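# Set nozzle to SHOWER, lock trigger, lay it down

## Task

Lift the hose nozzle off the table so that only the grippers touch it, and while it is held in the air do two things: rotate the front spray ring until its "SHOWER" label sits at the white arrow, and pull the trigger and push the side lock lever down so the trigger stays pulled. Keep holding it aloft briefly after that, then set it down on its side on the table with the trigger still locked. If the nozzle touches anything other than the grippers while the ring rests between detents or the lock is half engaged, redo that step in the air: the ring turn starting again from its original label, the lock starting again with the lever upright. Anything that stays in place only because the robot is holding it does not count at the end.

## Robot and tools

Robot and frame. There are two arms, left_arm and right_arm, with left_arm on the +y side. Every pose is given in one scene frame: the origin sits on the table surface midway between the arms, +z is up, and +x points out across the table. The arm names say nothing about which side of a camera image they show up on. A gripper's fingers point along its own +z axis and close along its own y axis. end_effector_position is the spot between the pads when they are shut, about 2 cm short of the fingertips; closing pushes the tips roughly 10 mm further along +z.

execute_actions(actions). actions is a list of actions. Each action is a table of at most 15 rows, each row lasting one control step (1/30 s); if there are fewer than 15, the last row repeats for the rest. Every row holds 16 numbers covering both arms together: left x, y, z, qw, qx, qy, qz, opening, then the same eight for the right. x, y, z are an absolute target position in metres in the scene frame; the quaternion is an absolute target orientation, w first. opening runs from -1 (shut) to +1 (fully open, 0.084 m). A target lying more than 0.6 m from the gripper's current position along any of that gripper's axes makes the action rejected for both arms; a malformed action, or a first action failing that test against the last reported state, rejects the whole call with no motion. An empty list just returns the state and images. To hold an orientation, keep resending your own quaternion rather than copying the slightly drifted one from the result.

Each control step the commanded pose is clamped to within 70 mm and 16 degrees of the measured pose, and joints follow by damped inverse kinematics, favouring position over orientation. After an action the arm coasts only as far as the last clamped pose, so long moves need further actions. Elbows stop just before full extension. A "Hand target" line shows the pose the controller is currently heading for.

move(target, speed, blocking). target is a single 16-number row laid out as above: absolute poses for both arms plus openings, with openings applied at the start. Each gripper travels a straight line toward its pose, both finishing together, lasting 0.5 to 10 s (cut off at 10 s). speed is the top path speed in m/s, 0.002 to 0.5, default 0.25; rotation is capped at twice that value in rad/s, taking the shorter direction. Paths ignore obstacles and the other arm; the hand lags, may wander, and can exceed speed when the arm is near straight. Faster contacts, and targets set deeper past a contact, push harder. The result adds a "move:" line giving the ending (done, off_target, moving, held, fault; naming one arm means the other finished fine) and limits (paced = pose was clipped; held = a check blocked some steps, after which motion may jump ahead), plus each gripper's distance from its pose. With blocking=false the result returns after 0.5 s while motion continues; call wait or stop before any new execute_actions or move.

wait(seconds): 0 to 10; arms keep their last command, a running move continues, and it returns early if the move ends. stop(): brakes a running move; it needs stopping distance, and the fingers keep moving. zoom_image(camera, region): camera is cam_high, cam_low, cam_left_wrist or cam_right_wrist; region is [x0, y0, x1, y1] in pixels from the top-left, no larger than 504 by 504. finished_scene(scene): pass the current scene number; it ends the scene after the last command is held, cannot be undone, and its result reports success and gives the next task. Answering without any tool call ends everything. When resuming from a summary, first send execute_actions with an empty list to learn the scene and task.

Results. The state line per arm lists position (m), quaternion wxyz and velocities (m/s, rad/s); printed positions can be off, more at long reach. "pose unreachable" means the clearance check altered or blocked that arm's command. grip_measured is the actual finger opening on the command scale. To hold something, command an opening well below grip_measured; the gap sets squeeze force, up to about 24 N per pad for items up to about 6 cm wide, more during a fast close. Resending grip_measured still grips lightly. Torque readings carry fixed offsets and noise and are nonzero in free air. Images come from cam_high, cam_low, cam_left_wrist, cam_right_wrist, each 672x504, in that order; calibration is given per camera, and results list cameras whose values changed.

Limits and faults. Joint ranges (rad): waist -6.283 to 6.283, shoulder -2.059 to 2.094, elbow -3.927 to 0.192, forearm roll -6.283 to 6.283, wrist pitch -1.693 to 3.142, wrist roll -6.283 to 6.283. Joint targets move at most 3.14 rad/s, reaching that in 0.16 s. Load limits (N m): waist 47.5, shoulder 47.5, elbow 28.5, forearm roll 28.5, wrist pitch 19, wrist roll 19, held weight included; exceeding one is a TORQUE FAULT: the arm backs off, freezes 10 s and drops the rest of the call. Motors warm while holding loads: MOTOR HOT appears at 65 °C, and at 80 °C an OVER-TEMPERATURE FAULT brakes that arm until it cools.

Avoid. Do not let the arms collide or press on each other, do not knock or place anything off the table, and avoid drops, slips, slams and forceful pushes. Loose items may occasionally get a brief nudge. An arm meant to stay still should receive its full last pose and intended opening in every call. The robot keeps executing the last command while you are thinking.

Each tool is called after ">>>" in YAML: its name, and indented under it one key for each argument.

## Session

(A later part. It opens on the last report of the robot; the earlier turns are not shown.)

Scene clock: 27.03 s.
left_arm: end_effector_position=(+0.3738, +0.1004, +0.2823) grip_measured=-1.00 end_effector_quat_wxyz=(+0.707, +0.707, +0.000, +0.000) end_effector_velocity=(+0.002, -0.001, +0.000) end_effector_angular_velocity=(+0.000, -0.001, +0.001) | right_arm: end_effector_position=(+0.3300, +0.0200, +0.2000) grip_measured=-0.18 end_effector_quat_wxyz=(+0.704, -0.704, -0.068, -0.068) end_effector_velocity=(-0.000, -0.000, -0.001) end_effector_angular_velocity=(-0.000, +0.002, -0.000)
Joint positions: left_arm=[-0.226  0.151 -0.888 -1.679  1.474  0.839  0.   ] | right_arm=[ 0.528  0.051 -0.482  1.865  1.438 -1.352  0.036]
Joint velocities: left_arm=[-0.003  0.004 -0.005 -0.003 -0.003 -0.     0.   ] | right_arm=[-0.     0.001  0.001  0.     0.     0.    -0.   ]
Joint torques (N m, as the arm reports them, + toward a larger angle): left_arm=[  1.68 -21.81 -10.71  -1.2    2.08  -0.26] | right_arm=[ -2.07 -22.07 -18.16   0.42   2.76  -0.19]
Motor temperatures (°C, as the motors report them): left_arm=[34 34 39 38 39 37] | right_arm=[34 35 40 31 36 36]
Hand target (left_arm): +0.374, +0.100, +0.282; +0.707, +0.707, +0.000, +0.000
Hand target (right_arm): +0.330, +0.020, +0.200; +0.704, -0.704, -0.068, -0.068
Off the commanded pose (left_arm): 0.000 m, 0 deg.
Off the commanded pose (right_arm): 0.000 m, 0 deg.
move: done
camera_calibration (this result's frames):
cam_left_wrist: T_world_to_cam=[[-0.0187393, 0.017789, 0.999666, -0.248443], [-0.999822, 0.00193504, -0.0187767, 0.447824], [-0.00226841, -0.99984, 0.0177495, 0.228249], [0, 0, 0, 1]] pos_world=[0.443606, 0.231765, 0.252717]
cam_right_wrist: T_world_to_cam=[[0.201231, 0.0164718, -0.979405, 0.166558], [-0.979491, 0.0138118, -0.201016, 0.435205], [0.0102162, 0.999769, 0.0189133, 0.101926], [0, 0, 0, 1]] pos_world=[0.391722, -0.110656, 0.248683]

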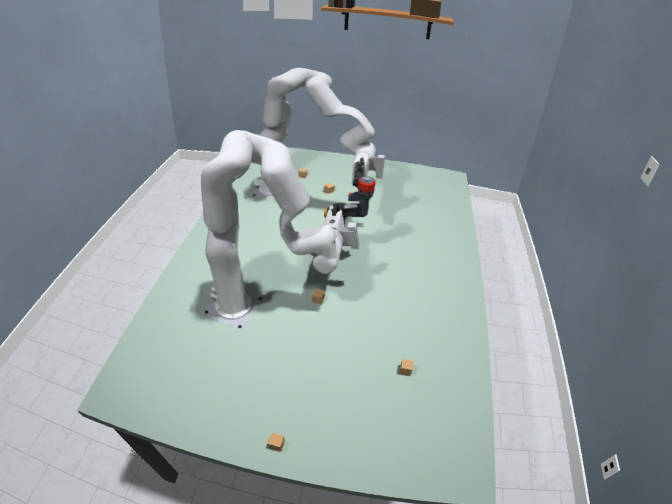

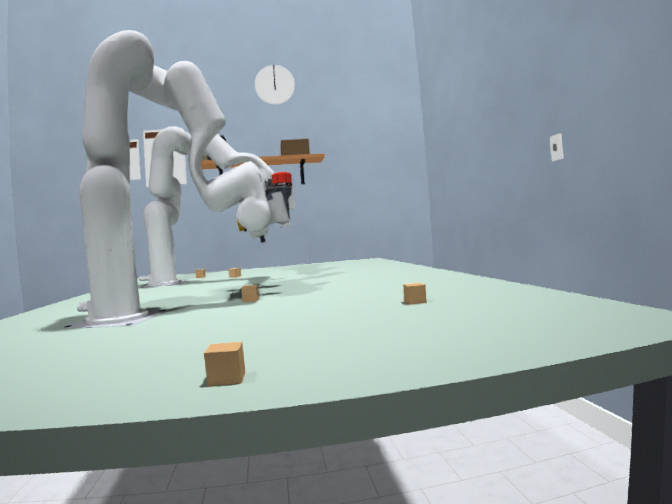

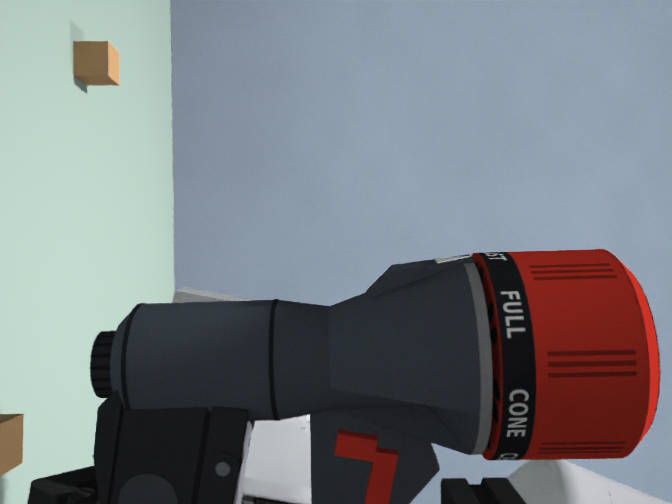

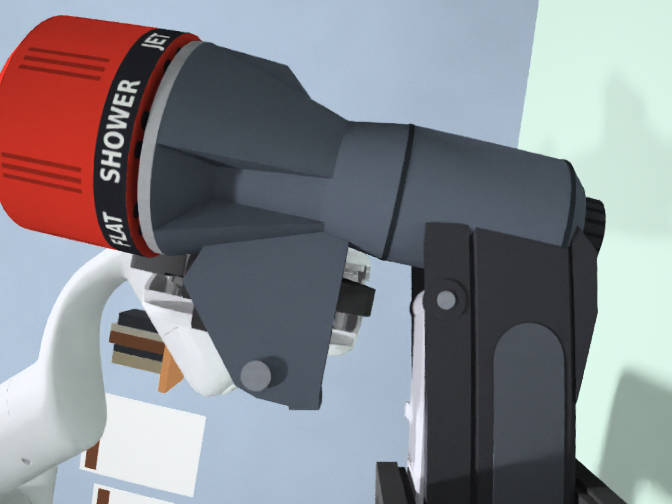

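>>> move:
  target: [0.372,0.076,0.282,0.707,0.707,0,0,-1,0.33,0.02,0.2,-0.704,0.704,0.068,0.068,-1]
  speed: 0.03

>>> move:
  target: [0.378,0.076,0.267,0.707,0.707,0,0,-1,0.33,0.02,0.2,-0.704,0.704,0.068,0.068,-1]
  speed: 0.02

Scene clock: 28.87 s.
left_arm: end_effector_position=(+0.3720, +0.0763, +0.2820) grip_measured=-1.00 end_effector_quat_wxyz=(+0.707, +0.707, +0.000, +0.000) end_effector_velocity=(-0.000, -0.002, -0.000) end_effector_angular_velocity=(+0.000, -0.000, +0.000) | right_arm: end_effector_position=(+0.3300, +0.0200, +0.2000) grip_measured=-0.18 end_effector_quat_wxyz=(+0.704, -0.704, -0.068, -0.068) end_effector_velocity=(+0.000, -0.000, +0.000) end_effector_angular_velocity=(+0.000, -0.001, -0.000)
Joint positions: left_arm=[-0.289  0.159 -0.898 -1.725  1.432  0.842  0.   ] | right_arm=[ 0.528  0.051 -0.482  1.865  1.438 -1.352  0.036]
Joint velocities: left_arm=[-0.005  0.001 -0.001 -0.004 -0.004  0.     0.   ] | right_arm=[ 0.    -0.001  0.     0.001 -0.    -0.    -0.   ]
Joint torques (N m, as the arm reports them, + toward a larger angle): left_arm=[  1.99 -22.27 -10.73  -1.02   2.07  -0.27] | right_arm=[ -2.36 -22.71 -18.19   0.65   2.7   -0.42]
Motor temperatures (°C, as the motors report them): left_arm=[34 34 39 38 39 37] | right_arm=[34 35 40 31 36 36]
Hand target (left_arm): +0.372, +0.076, +0.282; +0.707, +0.707, +0.000, -0.000
Hand target (right_arm): +0.330, +0.020, +0.200; +0.704, -0.704, -0.068, -0.068
Off the commanded pose (left_arm): 0.000 m, 0 deg.
Off the commanded pose (right_arm): 0.000 m, 0 deg.
move: done
camera_calibration (this result's frames):
cam_left_wrist: T_world_to_cam=[[-0.0187442, 0.0173233, 0.999674, -0.247788], [-0.999821, 0.00224342, -0.0187858, 0.445996], [-0.00256812, -0.999847, 0.0172781, 0.204383], [0, 0, 0, 1]] pos_world=[0.441796, 0.207644, 0.252554]
cam_right_wrist: T_world_to_cam=[[0.201228, 0.0164685, -0.979406, 0.166556], [-0.979491, 0.0138074, -0.201013, 0.435207], [0.0102126, 0.999769, 0.0189092, 0.10193], [0, 0, 0, 1]] pos_world=[0.391725, -0.110658, 0.248681]

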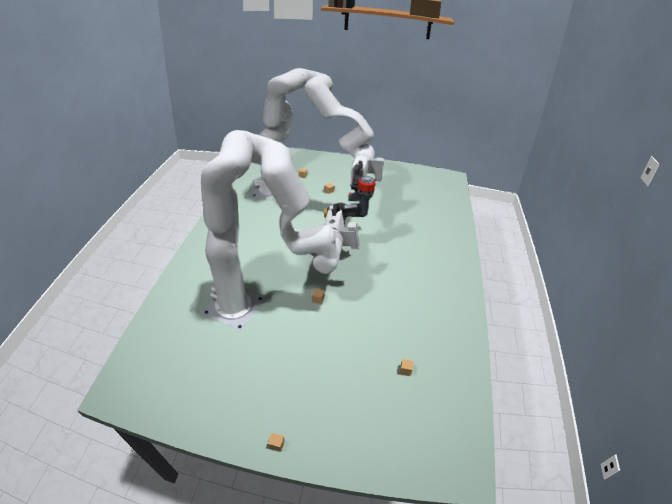

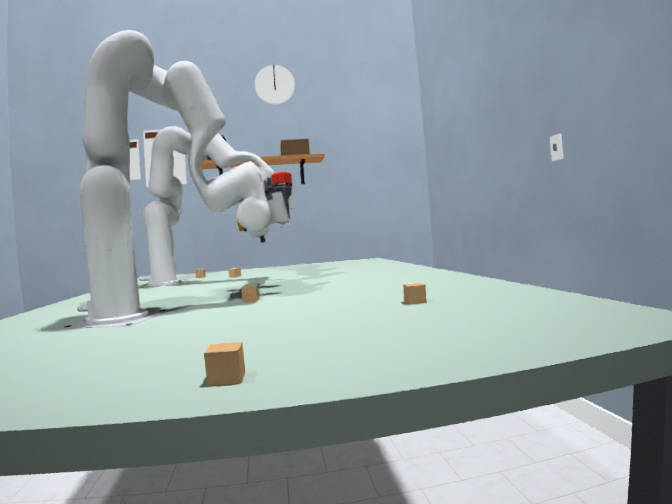

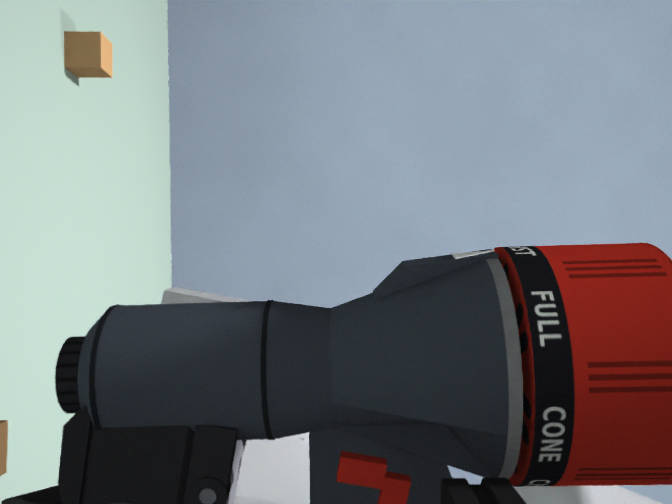

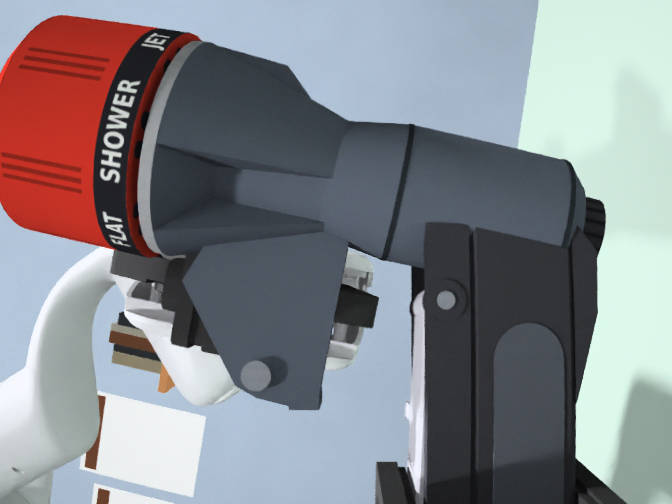

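Scene clock: 30.00 s.
left_arm: end_effector_position=(+0.3780, +0.0761, +0.2672) grip_measured=-1.00 end_effector_quat_wxyz=(+0.707, +0.707, +0.000, +0.000) end_effector_velocity=(+0.001, +0.000, -0.001) end_effector_angular_velocity=(-0.001, -0.002, -0.000) | right_arm: end_effector_position=(+0.3300, +0.0200, +0.2000) grip_measured=-0.18 end_effector_quat_wxyz=(+0.704, -0.704, -0.068, -0.068) end_effector_velocity=(+0.000, +0.000, +0.000) end_effector_angular_velocity=(+0.000, -0.001, +0.001)
Joint positions: left_arm=[-0.286  0.208 -0.919 -1.726  1.438  0.87   0.   ] | right_arm=[ 0.528  0.051 -0.482  1.865  1.438 -1.352  0.036]
Joint velocities: left_arm=[ 0.001  0.005 -0.004 -0.     0.001  0.003  0.   ] | right_arm=[ 0.     0.001 -0.001 -0.001  0.     0.     0.   ]
Joint torques (N m, as the arm reports them, + toward a larger angle): left_arm=[  1.41 -22.89 -10.59  -1.01   2.19  -0.4 ] | right_arm=[ -2.06 -22.43 -18.47   0.73   2.81  -0.5 ]
Motor temperatures (°C, as the motors report them): left_arm=[34 34 39 38 39 37] | right_arm=[34 35 40 31 36 36]
Hand target (left_arm): +0.378, +0.076, +0.267; +0.707, +0.707, -0.000, -0.000
Hand target (right_arm): +0.330, +0.020, +0.200; +0.704, -0.704, -0.068, -0.068
Off the commanded pose (left_arm): 0.000 m, 0 deg.
Off the commanded pose (right_arm): 0.000 m, 0 deg.
move: done
camera_calibration (this result's frames):
cam_left_wrist: T_world_to_cam=[[-0.0187947, 0.0171389, 0.999676, -0.232809], [-0.99982, 0.00219423, -0.018835, 0.45171], [-0.00251633, -0.999851, 0.0170945, 0.204477], [0, 0, 0, 1]] pos_world=[0.447768, 0.207445, 0.237746]
cam_right_wrist: T_world_to_cam=[[0.201168, 0.0163732, -0.97942, 0.166545], [-0.979501, 0.0139831, -0.200951, 0.435234], [0.0104051, 0.999768, 0.0188505, 0.101922], [0, 0, 0, 1]] pos_world=[0.391748, -0.110711, 0.248657]

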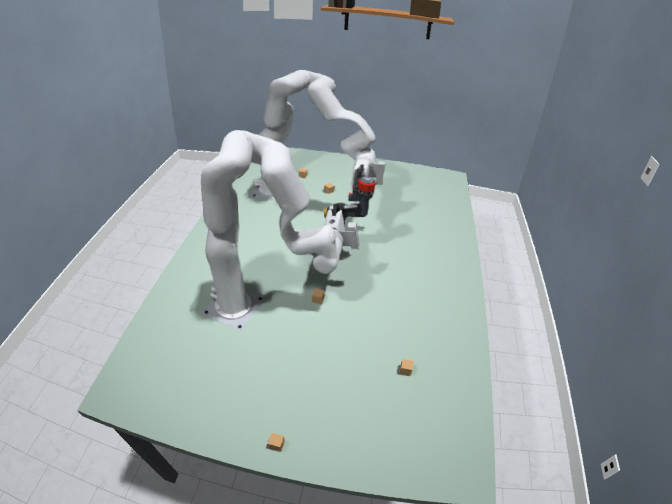

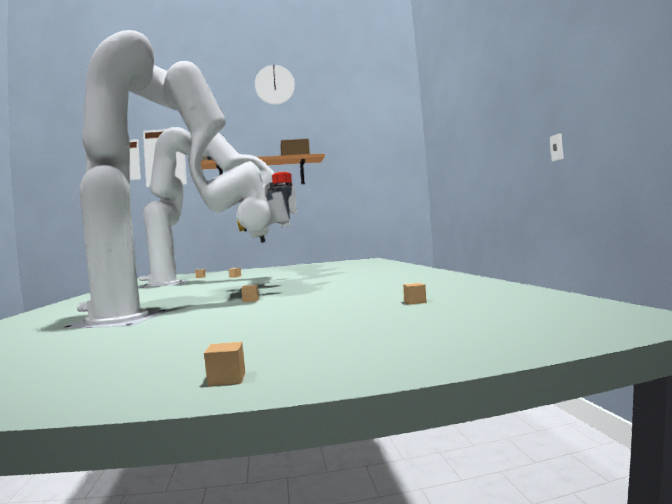

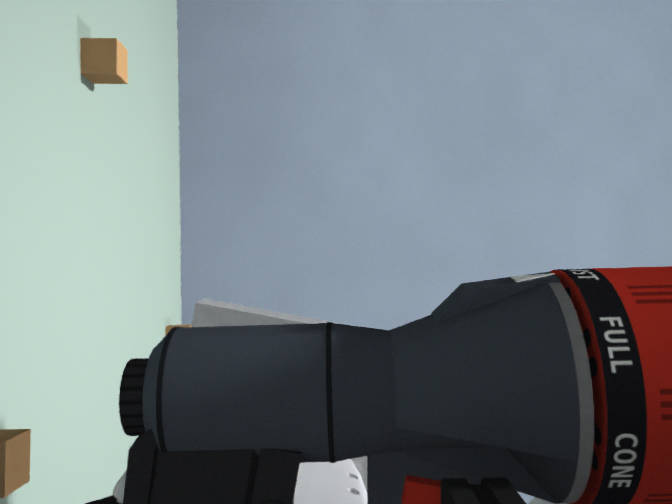

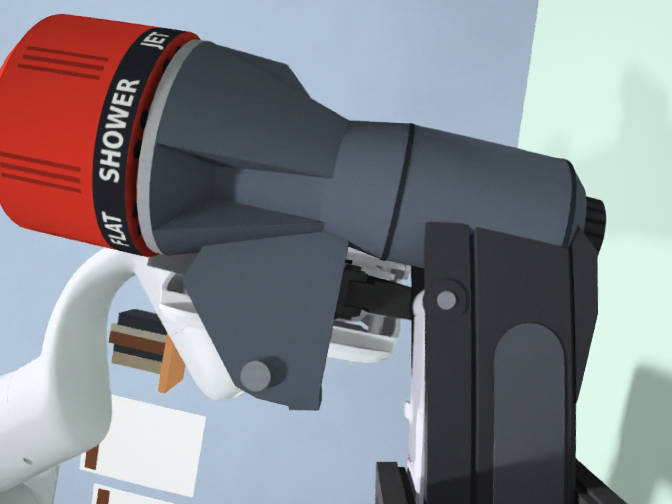

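>>> move:
  target: [0.372,0.076,0.280,0.707,0.707,0,0,-1,0.33,0.02,0.2,-0.704,0.704,0.068,0.068,-1]
  speed: 0.04

>>> move:
  target: [0.372,0.069,0.280,0.707,0.707,0,0,-1,0.33,0.02,0.2,-0.704,0.704,0.068,0.068,-1]
  speed: 0.02

>>> move:
  target: [0.378,0.069,0.265,0.707,0.707,0,0,-1,0.33,0.02,0.2,-0.704,0.704,0.068,0.068,-1]
  speed: 0.02

Scene clock: 32.30 s.
left_arm: end_effector_position=(+0.3721, +0.0760, +0.2797) grip_measured=-1.00 end_effector_quat_wxyz=(+0.707, +0.707, -0.000, -0.000) end_effector_velocity=(-0.001, +0.001, +0.002) end_effector_angular_velocity=(-0.000, +0.002, +0.002) | right_arm: end_effector_position=(+0.3300, +0.0200, +0.2000) grip_measured=-0.18 end_effector_quat_wxyz=(+0.704, -0.704, -0.068, -0.068) end_effector_velocity=(+0.000, -0.000, -0.000) end_effector_angular_velocity=(+0.000, +0.000, -0.001)
Joint positions: left_arm=[-0.29   0.164 -0.899 -1.726  1.432  0.847  0.   ] | right_arm=[ 0.528  0.051 -0.482  1.865  1.438 -1.352  0.036]
Joint velocities: left_arm=[ 0.001 -0.008  0.005 -0.    -0.001 -0.005  0.   ] | right_arm=[-0.     0.001 -0.     0.     0.     0.    -0.   ]
Joint torques (N m, as the arm reports them, + toward a larger angle): left_arm=[  1.76 -22.43 -10.74  -1.14   2.07  -0.35] | right_arm=[ -2.19 -22.06 -17.9    0.59   2.73  -0.3 ]
Motor temperatures (°C, as the motors report them): left_arm=[34 34 39 38 39 37] | right_arm=[34 35 40 31 36 36]
Hand target (left_arm): +0.372, +0.076, +0.280; +0.707, +0.707, +0.000, +0.000
Hand target (right_arm): +0.330, +0.020, +0.200; +0.704, -0.704, -0.068, -0.068
Off the commanded pose (left_arm): 0.000 m, 0 deg.
Off the commanded pose (right_arm): 0.000 m, 0 deg.
move: done
camera_calibration (this result's frames):
cam_left_wrist: T_world_to_cam=[[-0.0187464, 0.0173576, 0.999674, -0.245487], [-0.999821, 0.00236054, -0.0187902, 0.446014], [-0.00268593, -0.999847, 0.0173102, 0.204169], [0, 0, 0, 1]] pos_world=[0.44188, 0.207346, 0.250253]
cam_right_wrist: T_world_to_cam=[[0.20123, 0.0164767, -0.979405, 0.166558], [-0.979492, 0.0137394, -0.201016, 0.435191], [0.0101443, 0.99977, 0.0189036, 0.101936], [0, 0, 0, 1]] pos_world=[0.391716, -0.110637, 0.248681]

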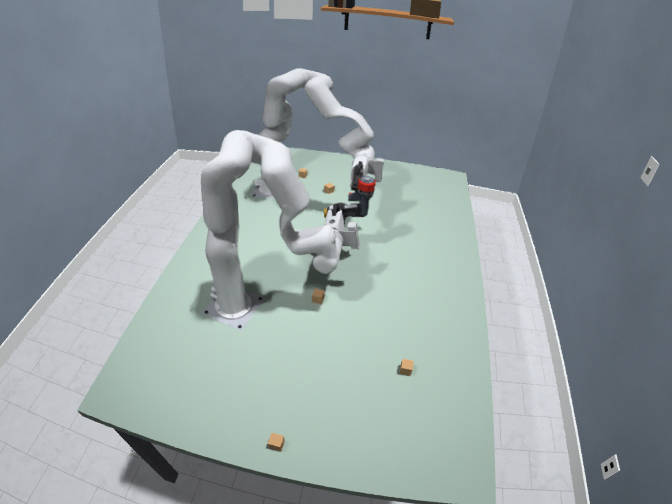

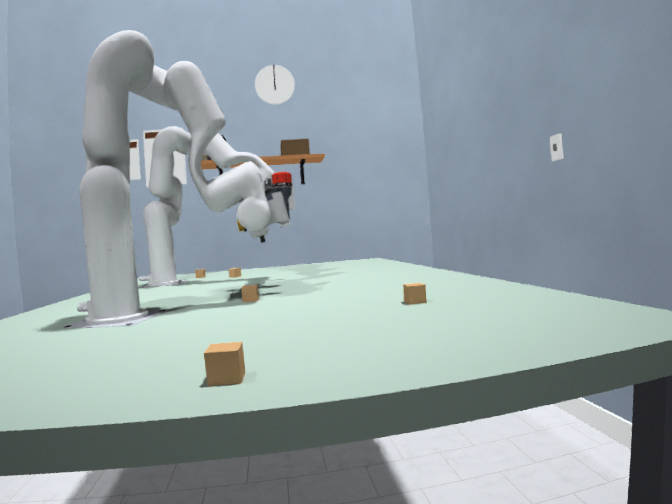

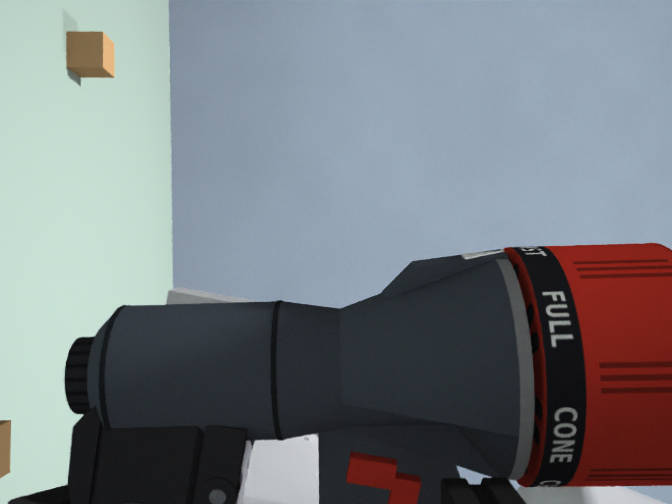

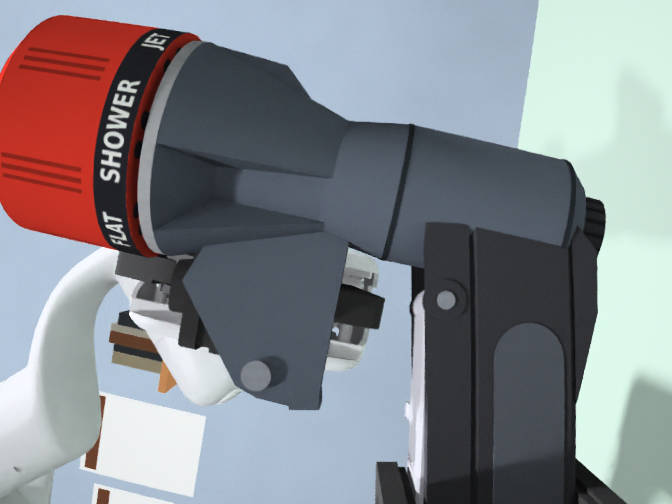

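Scene clock: 33.03 s.
left_arm: end_effector_position=(+0.3720, +0.0693, +0.2799) grip_measured=-1.00 end_effector_quat_wxyz=(+0.707, +0.707, +0.000, -0.000) end_effector_velocity=(+0.000, -0.002, -0.000) end_effector_angular_velocity=(+0.001, +0.001, +0.001) | right_arm: end_effector_position=(+0.3300, +0.0200, +0.2000) grip_measured=-0.18 end_effector_quat_wxyz=(+0.704, -0.704, -0.068, -0.068) end_effector_velocity=(+0.000, -0.000, -0.000) end_effector_angular_velocity=(-0.000, +0.000, -0.000)
Joint positions: left_arm=[-0.307  0.167 -0.904 -1.738  1.421  0.847  0.   ] | right_arm=[ 0.528  0.051 -0.482  1.865  1.438 -1.352  0.036]
Joint velocities: left_arm=[-0.006  0.001 -0.002 -0.005 -0.005 -0.     0.   ] | right_arm=[-0.     0.001 -0.001  0.    -0.     0.     0.   ]
Joint torques (N m, as the arm reports them, + toward a larger angle): left_arm=[  1.75 -22.73 -10.92  -1.14   2.09  -0.32] | right_arm=[ -2.58 -22.57 -17.99   0.93   2.9   -0.39]
Motor temperatures (°C, as the motors report them): left_arm=[34 34 39 38 39 37] | right_arm=[34 35 40 31 36 36]
Hand target (left_arm): +0.372, +0.069, +0.280; +0.707, +0.707, +0.000, -0.000
Hand target (right_arm): +0.330, +0.020, +0.200; +0.704, -0.704, -0.068, -0.068
Off the commanded pose (left_arm): 0.000 m, 0 deg.
Off the commanded pose (right_arm): 0.000 m, 0 deg.
move: done
camera_calibration (this result's frames):
cam_left_wrist: T_world_to_cam=[[-0.0186478, 0.0172185, 0.999678, -0.245613], [-0.999823, 0.00233397, -0.0186907, 0.445899], [-0.00265504, -0.999849, 0.0171719, 0.197492], [0, 0, 0, 1]] pos_world=[0.441764, 0.200651, 0.250477]
cam_right_wrist: T_world_to_cam=[[0.201297, 0.0165177, -0.979391, 0.166559], [-0.979476, 0.0138929, -0.20108, 0.435262], [0.0102852, 0.999767, 0.0189753, 0.101896], [0, 0, 0, 1]] pos_world=[0.391753, -0.11067, 0.248715]

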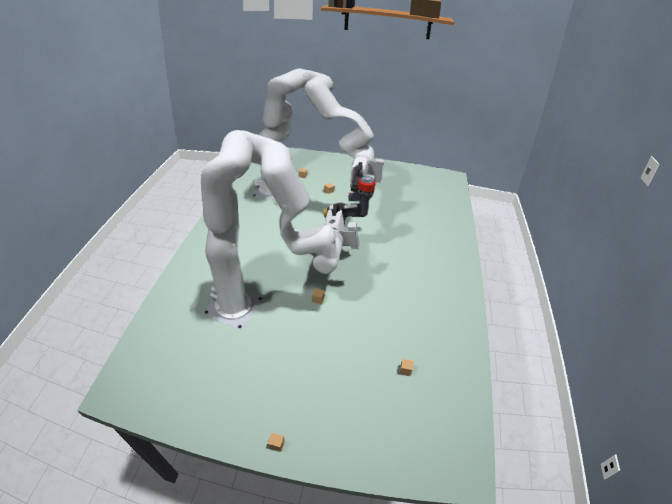

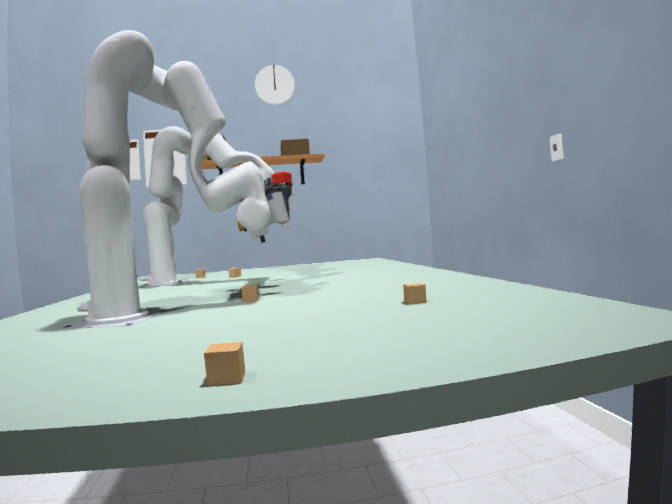

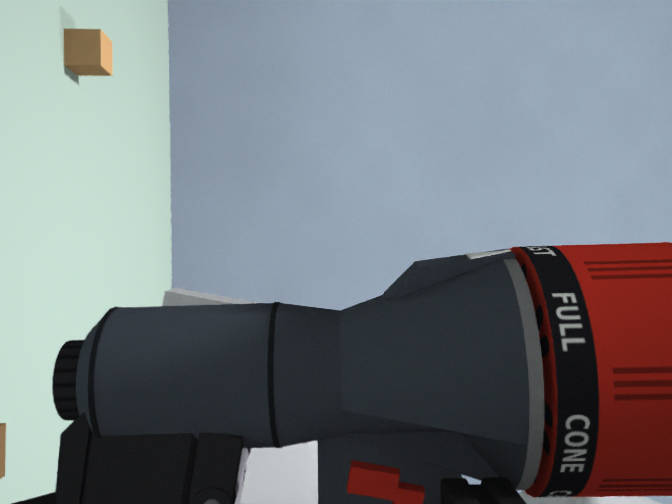

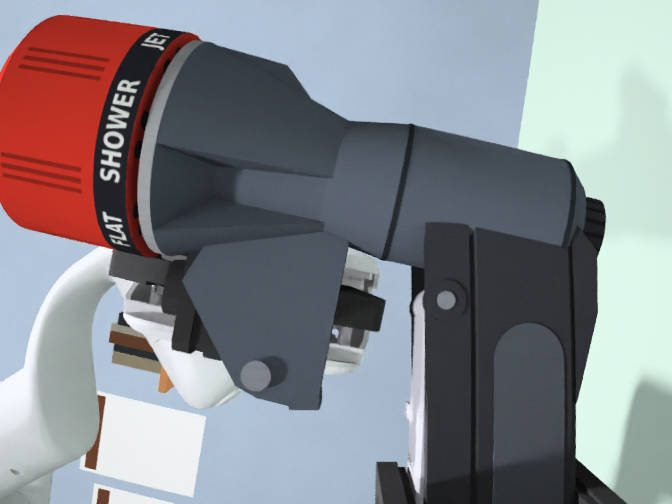

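Scene clock: 34.17 s.
left_arm: end_effector_position=(+0.3781, +0.0690, +0.2655) grip_measured=-1.00 end_effector_quat_wxyz=(+0.707, +0.707, -0.000, +0.000) end_effector_velocity=(+0.000, -0.000, -0.004) end_effector_angular_velocity=(+0.003, +0.003, +0.000) | right_arm: end_effector_position=(+0.3298, +0.0200, +0.1997) grip_measured=-0.18 end_effector_quat_wxyz=(+0.704, -0.704, -0.068, -0.068) end_effector_velocity=(+0.000, +0.000, +0.002) end_effector_angular_velocity=(+0.004, -0.002, +0.001)
Joint positions: left_arm=[-0.303  0.217 -0.925 -1.74   1.428  0.875  0.   ] | right_arm=[ 0.528  0.051 -0.481  1.864  1.438 -1.352  0.036]
Joint velocities: left_arm=[-0.     0.007 -0.001  0.    -0.001  0.004  0.   ] | right_arm=[ 0.    -0.001 -0.001  0.001  0.003 -0.    -0.   ]
Joint torques (N m, as the arm reports them, + toward a larger angle): left_arm=[  1.5  -21.8   -9.54  -0.46   1.48  -0.26] | right_arm=[ -2.45 -24.16 -20.38   1.33   3.77  -0.49]
Motor temperatures (°C, as the motors report them): left_arm=[34 34 39 38 39 37] | right_arm=[34 35 40 31 36 36]
Hand target (left_arm): +0.378, +0.069, +0.265; +0.707, +0.707, -0.000, -0.000
Hand target (right_arm): +0.330, +0.020, +0.200; +0.704, -0.704, -0.068, -0.068
Off the commanded pose (left_arm): 0.001 m, 0 deg.
Off the commanded pose (right_arm): 0.000 m, 0 deg.
move: done
camera_calibration (this result's frames):
cam_left_wrist: T_world_to_cam=[[-0.0194257, 0.0175328, 0.999658, -0.230826], [-0.999808, 0.00204242, -0.0194645, 0.45203], [-0.00238299, -0.999844, 0.0174898, 0.197327], [0, 0, 0, 1]] pos_world=[0.44793, 0.20042, 0.236094]
cam_right_wrist: T_world_to_cam=[[0.200667, 0.0160291, -0.979528, 0.166524], [-0.979609, 0.013448, -0.200464, 0.434859], [0.00995948, 0.999781, 0.0184008, 0.102154], [0, 0, 0, 1]] pos_world=[0.391558, -0.110649, 0.248409]

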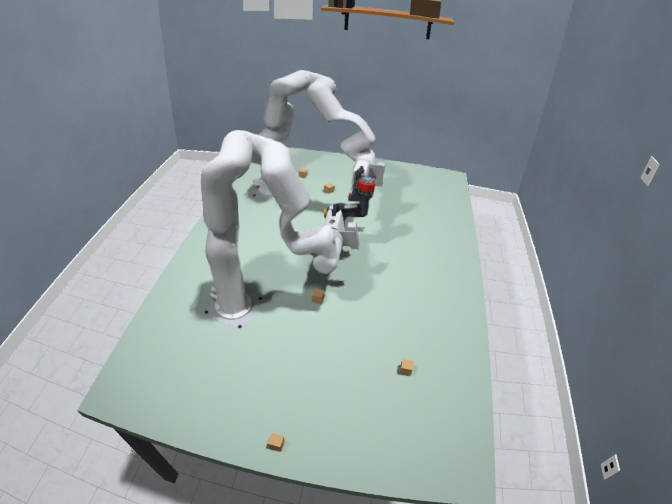

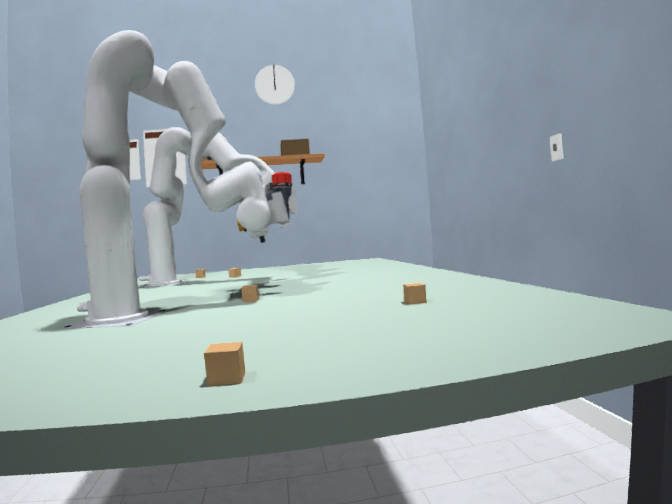

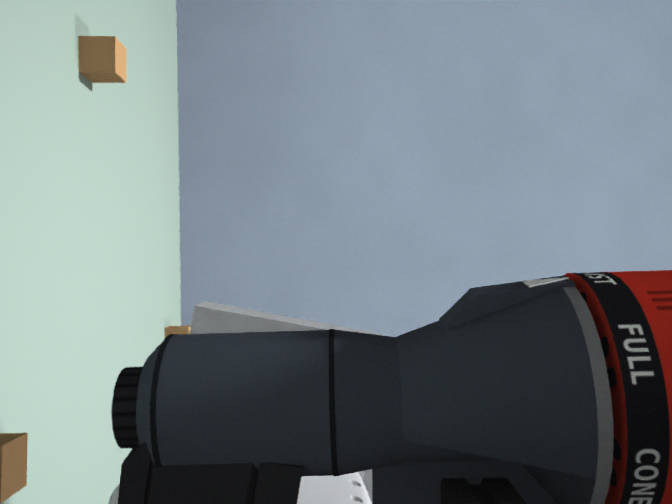

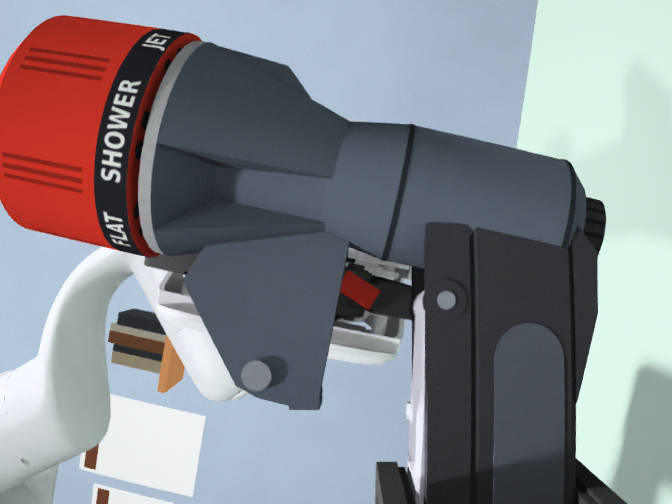

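Moving.

>>> move:
  target: [0.383,0.069,0.246,0.707,0.707,0,0,-1,0.33,0.02,0.2,-0.704,0.704,0.068,0.068,-1]
  speed: 0.02

>>> move:
  target: [0.375,0.069,0.244,0.707,0.707,0,0,-1,0.33,0.02,0.2,-0.704,0.704,0.068,0.068,-1]
  speed: 0.02

Scene clock: 36.20 s.
left_arm: end_effector_position=(+0.3829, +0.0690, +0.2462) grip_measured=-1.00 end_effector_quat_wxyz=(+0.707, +0.707, -0.000, -0.000) end_effector_velocity=(+0.001, +0.000, -0.001) end_effector_angular_velocity=(-0.002, -0.003, +0.001) | right_arm: end_effector_position=(+0.3301, +0.0200, +0.2000) grip_measured=-0.18 end_effector_quat_wxyz=(+0.704, -0.704, -0.068, -0.068) end_effector_velocity=(+0.001, -0.000, +0.000) end_effector_angular_velocity=(-0.000, -0.001, -0.001)
Joint positions: left_arm=[-0.299  0.274 -0.945 -1.742  1.437  0.911  0.   ] | right_arm=[ 0.528  0.051 -0.482  1.865  1.438 -1.352  0.036]
Joint velocities: left_arm=[ 0.002  0.007 -0.004 -0.001  0.002  0.005  0.   ] | right_arm=[-0.     0.    -0.001  0.    -0.001  0.     0.   ]
Joint torques (N m, as the arm reports them, + toward a larger angle): left_arm=[  1.58 -23.56 -10.04  -0.87   2.03  -0.27] | right_arm=[ -2.86 -22.91 -18.77   0.66   3.01  -0.49]
Motor temperatures (°C, as the motors report them): left_arm=[34 34 39 38 39 37] | right_arm=[34 35 40 31 36 36]
Hand target (left_arm): +0.383, +0.069, +0.246; +0.707, +0.707, -0.000, -0.000
Hand target (right_arm): +0.330, +0.020, +0.200; +0.704, -0.704, -0.068, -0.068
Off the commanded pose (left_arm): 0.000 m, 0 deg.
Off the commanded pose (right_arm): 0.000 m, 0 deg.
move: done
camera_calibration (this result's frames):
cam_left_wrist: T_world_to_cam=[[-0.0186707, 0.0171835, 0.999678, -0.211704], [-0.999821, 0.00257282, -0.0187176, 0.456149], [-0.00289363, -0.999849, 0.0171324, 0.197893], [0, 0, 0, 1]] pos_world=[0.452687, 0.200327, 0.216783]
cam_right_wrist: T_world_to_cam=[[0.201223, 0.0163305, -0.979409, 0.166533], [-0.979489, 0.0141146, -0.201004, 0.435313], [0.0105414, 0.999767, 0.0188357, 0.10188], [0, 0, 0, 1]] pos_world=[0.391799, -0.11072, 0.248685]

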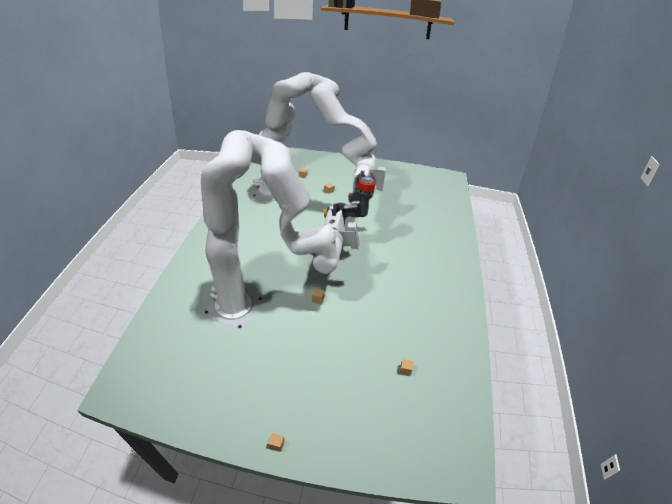

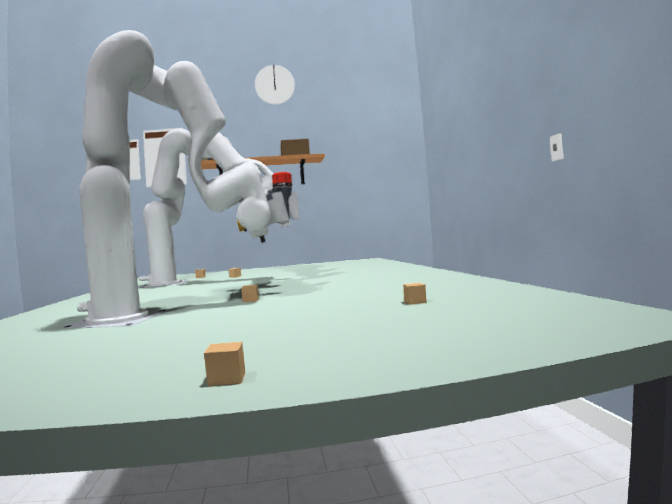

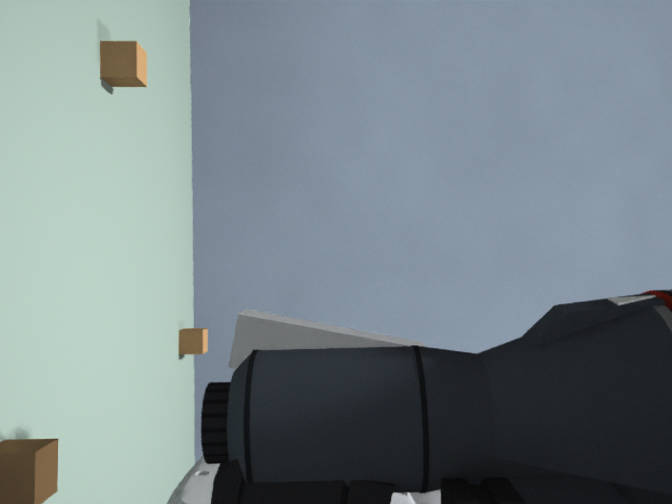

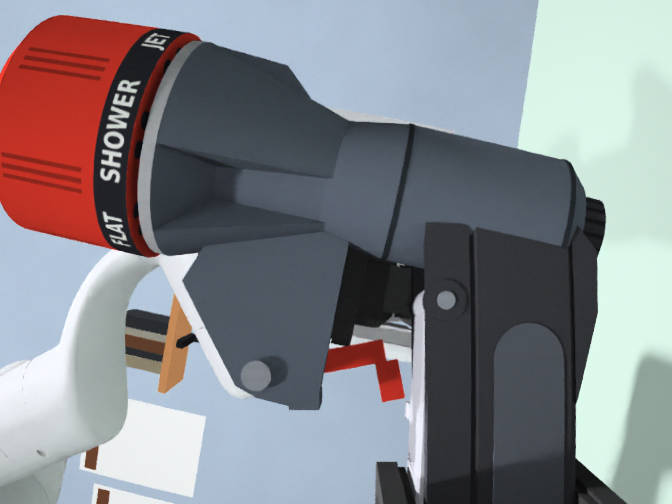

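Scene clock: 36.93 s.
left_arm: end_effector_position=(+0.3759, +0.0692, +0.2442) grip_measured=-1.00 end_effector_quat_wxyz=(+0.707, +0.707, +0.000, +0.001) end_effector_velocity=(-0.003, -0.000, -0.000) end_effector_angular_velocity=(-0.001, -0.001, -0.000) | right_arm: end_effector_position=(+0.3294, +0.0201, +0.1999) grip_measured=-0.18 end_effector_quat_wxyz=(+0.704, -0.704, -0.068, -0.067) end_effector_velocity=(-0.000, +0.000, -0.000) end_effector_angular_velocity=(-0.000, +0.001, +0.001)
Joint positions: left_arm=[-0.302  0.259 -0.918 -1.747  1.436  0.925  0.   ] | right_arm=[ 0.529  0.051 -0.481  1.864  1.439 -1.352  0.036]
Joint velocities: left_arm=[-0.002 -0.006  0.01  -0.002  0.001  0.005  0.   ] | right_arm=[ 0.     0.     0.001 -0.     0.    -0.    -0.   ]
Joint torques (N m, as the arm reports them, + toward a larger angle): left_arm=[  0.58 -23.54  -9.31  -0.24   2.92  -0.33] | right_arm=[ -3.97 -22.28 -20.34   2.11   2.02  -0.21]
Motor temperatures (°C, as the motors report them): left_arm=[34 34 39 38 39 37] | right_arm=[34 35 40 31 36 36]
Hand target (left_arm): +0.375, +0.069, +0.244; +0.707, +0.707, -0.000, -0.000
Hand target (right_arm): +0.330, +0.020, +0.200; +0.704, -0.704, -0.068, -0.068
Off the commanded pose (left_arm): 0.001 m, 0 deg.
Off the commanded pose (right_arm): 0.001 m, 0 deg.
move: done
camera_calibration (this result's frames):
cam_left_wrist: T_world_to_cam=[[-0.0194145, 0.0170469, 0.999666, -0.209549], [-0.999811, 0.0010546, -0.0194353, 0.449392], [-0.00138556, -0.999854, 0.0170232, 0.197641], [0, 0, 0, 1]] pos_world=[0.445513, 0.200711, 0.214848]
cam_right_wrist: T_world_to_cam=[[0.200824, 0.01677, -0.979484, 0.166671], [-0.979587, 0.0125393, -0.20063, 0.434584], [0.00891745, 0.999781, 0.0189458, 0.102236], [0, 0, 0, 1]] pos_world=[0.391329, -0.110458, 0.248505]

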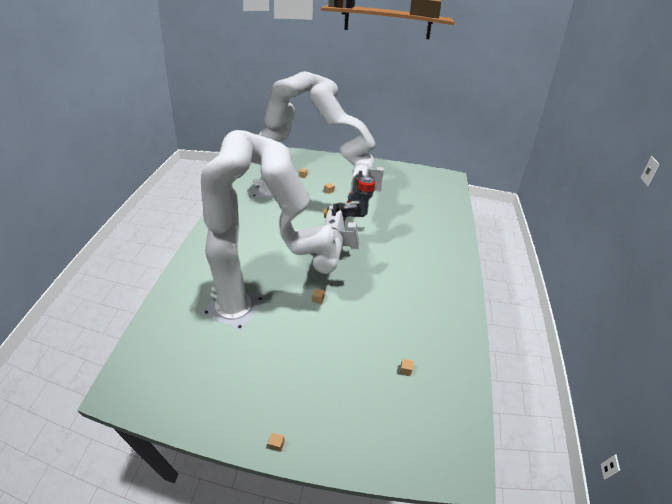

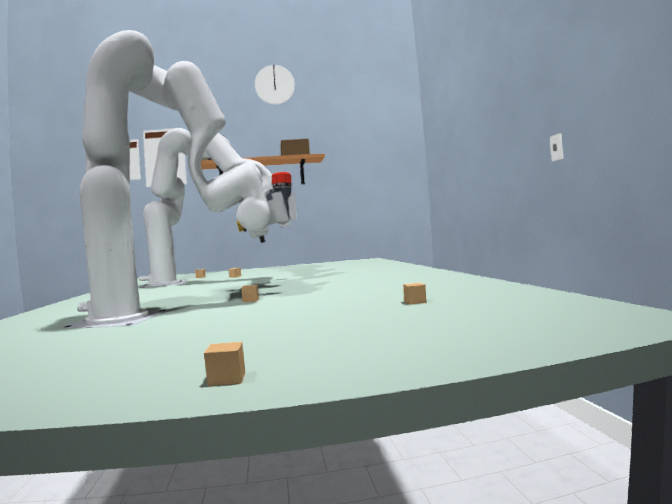

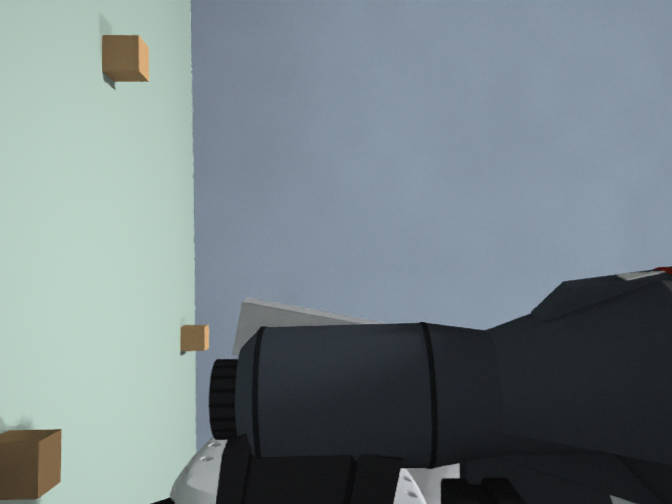

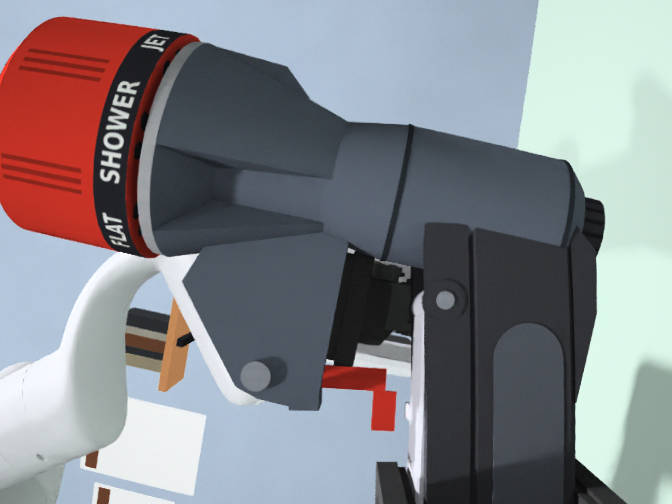

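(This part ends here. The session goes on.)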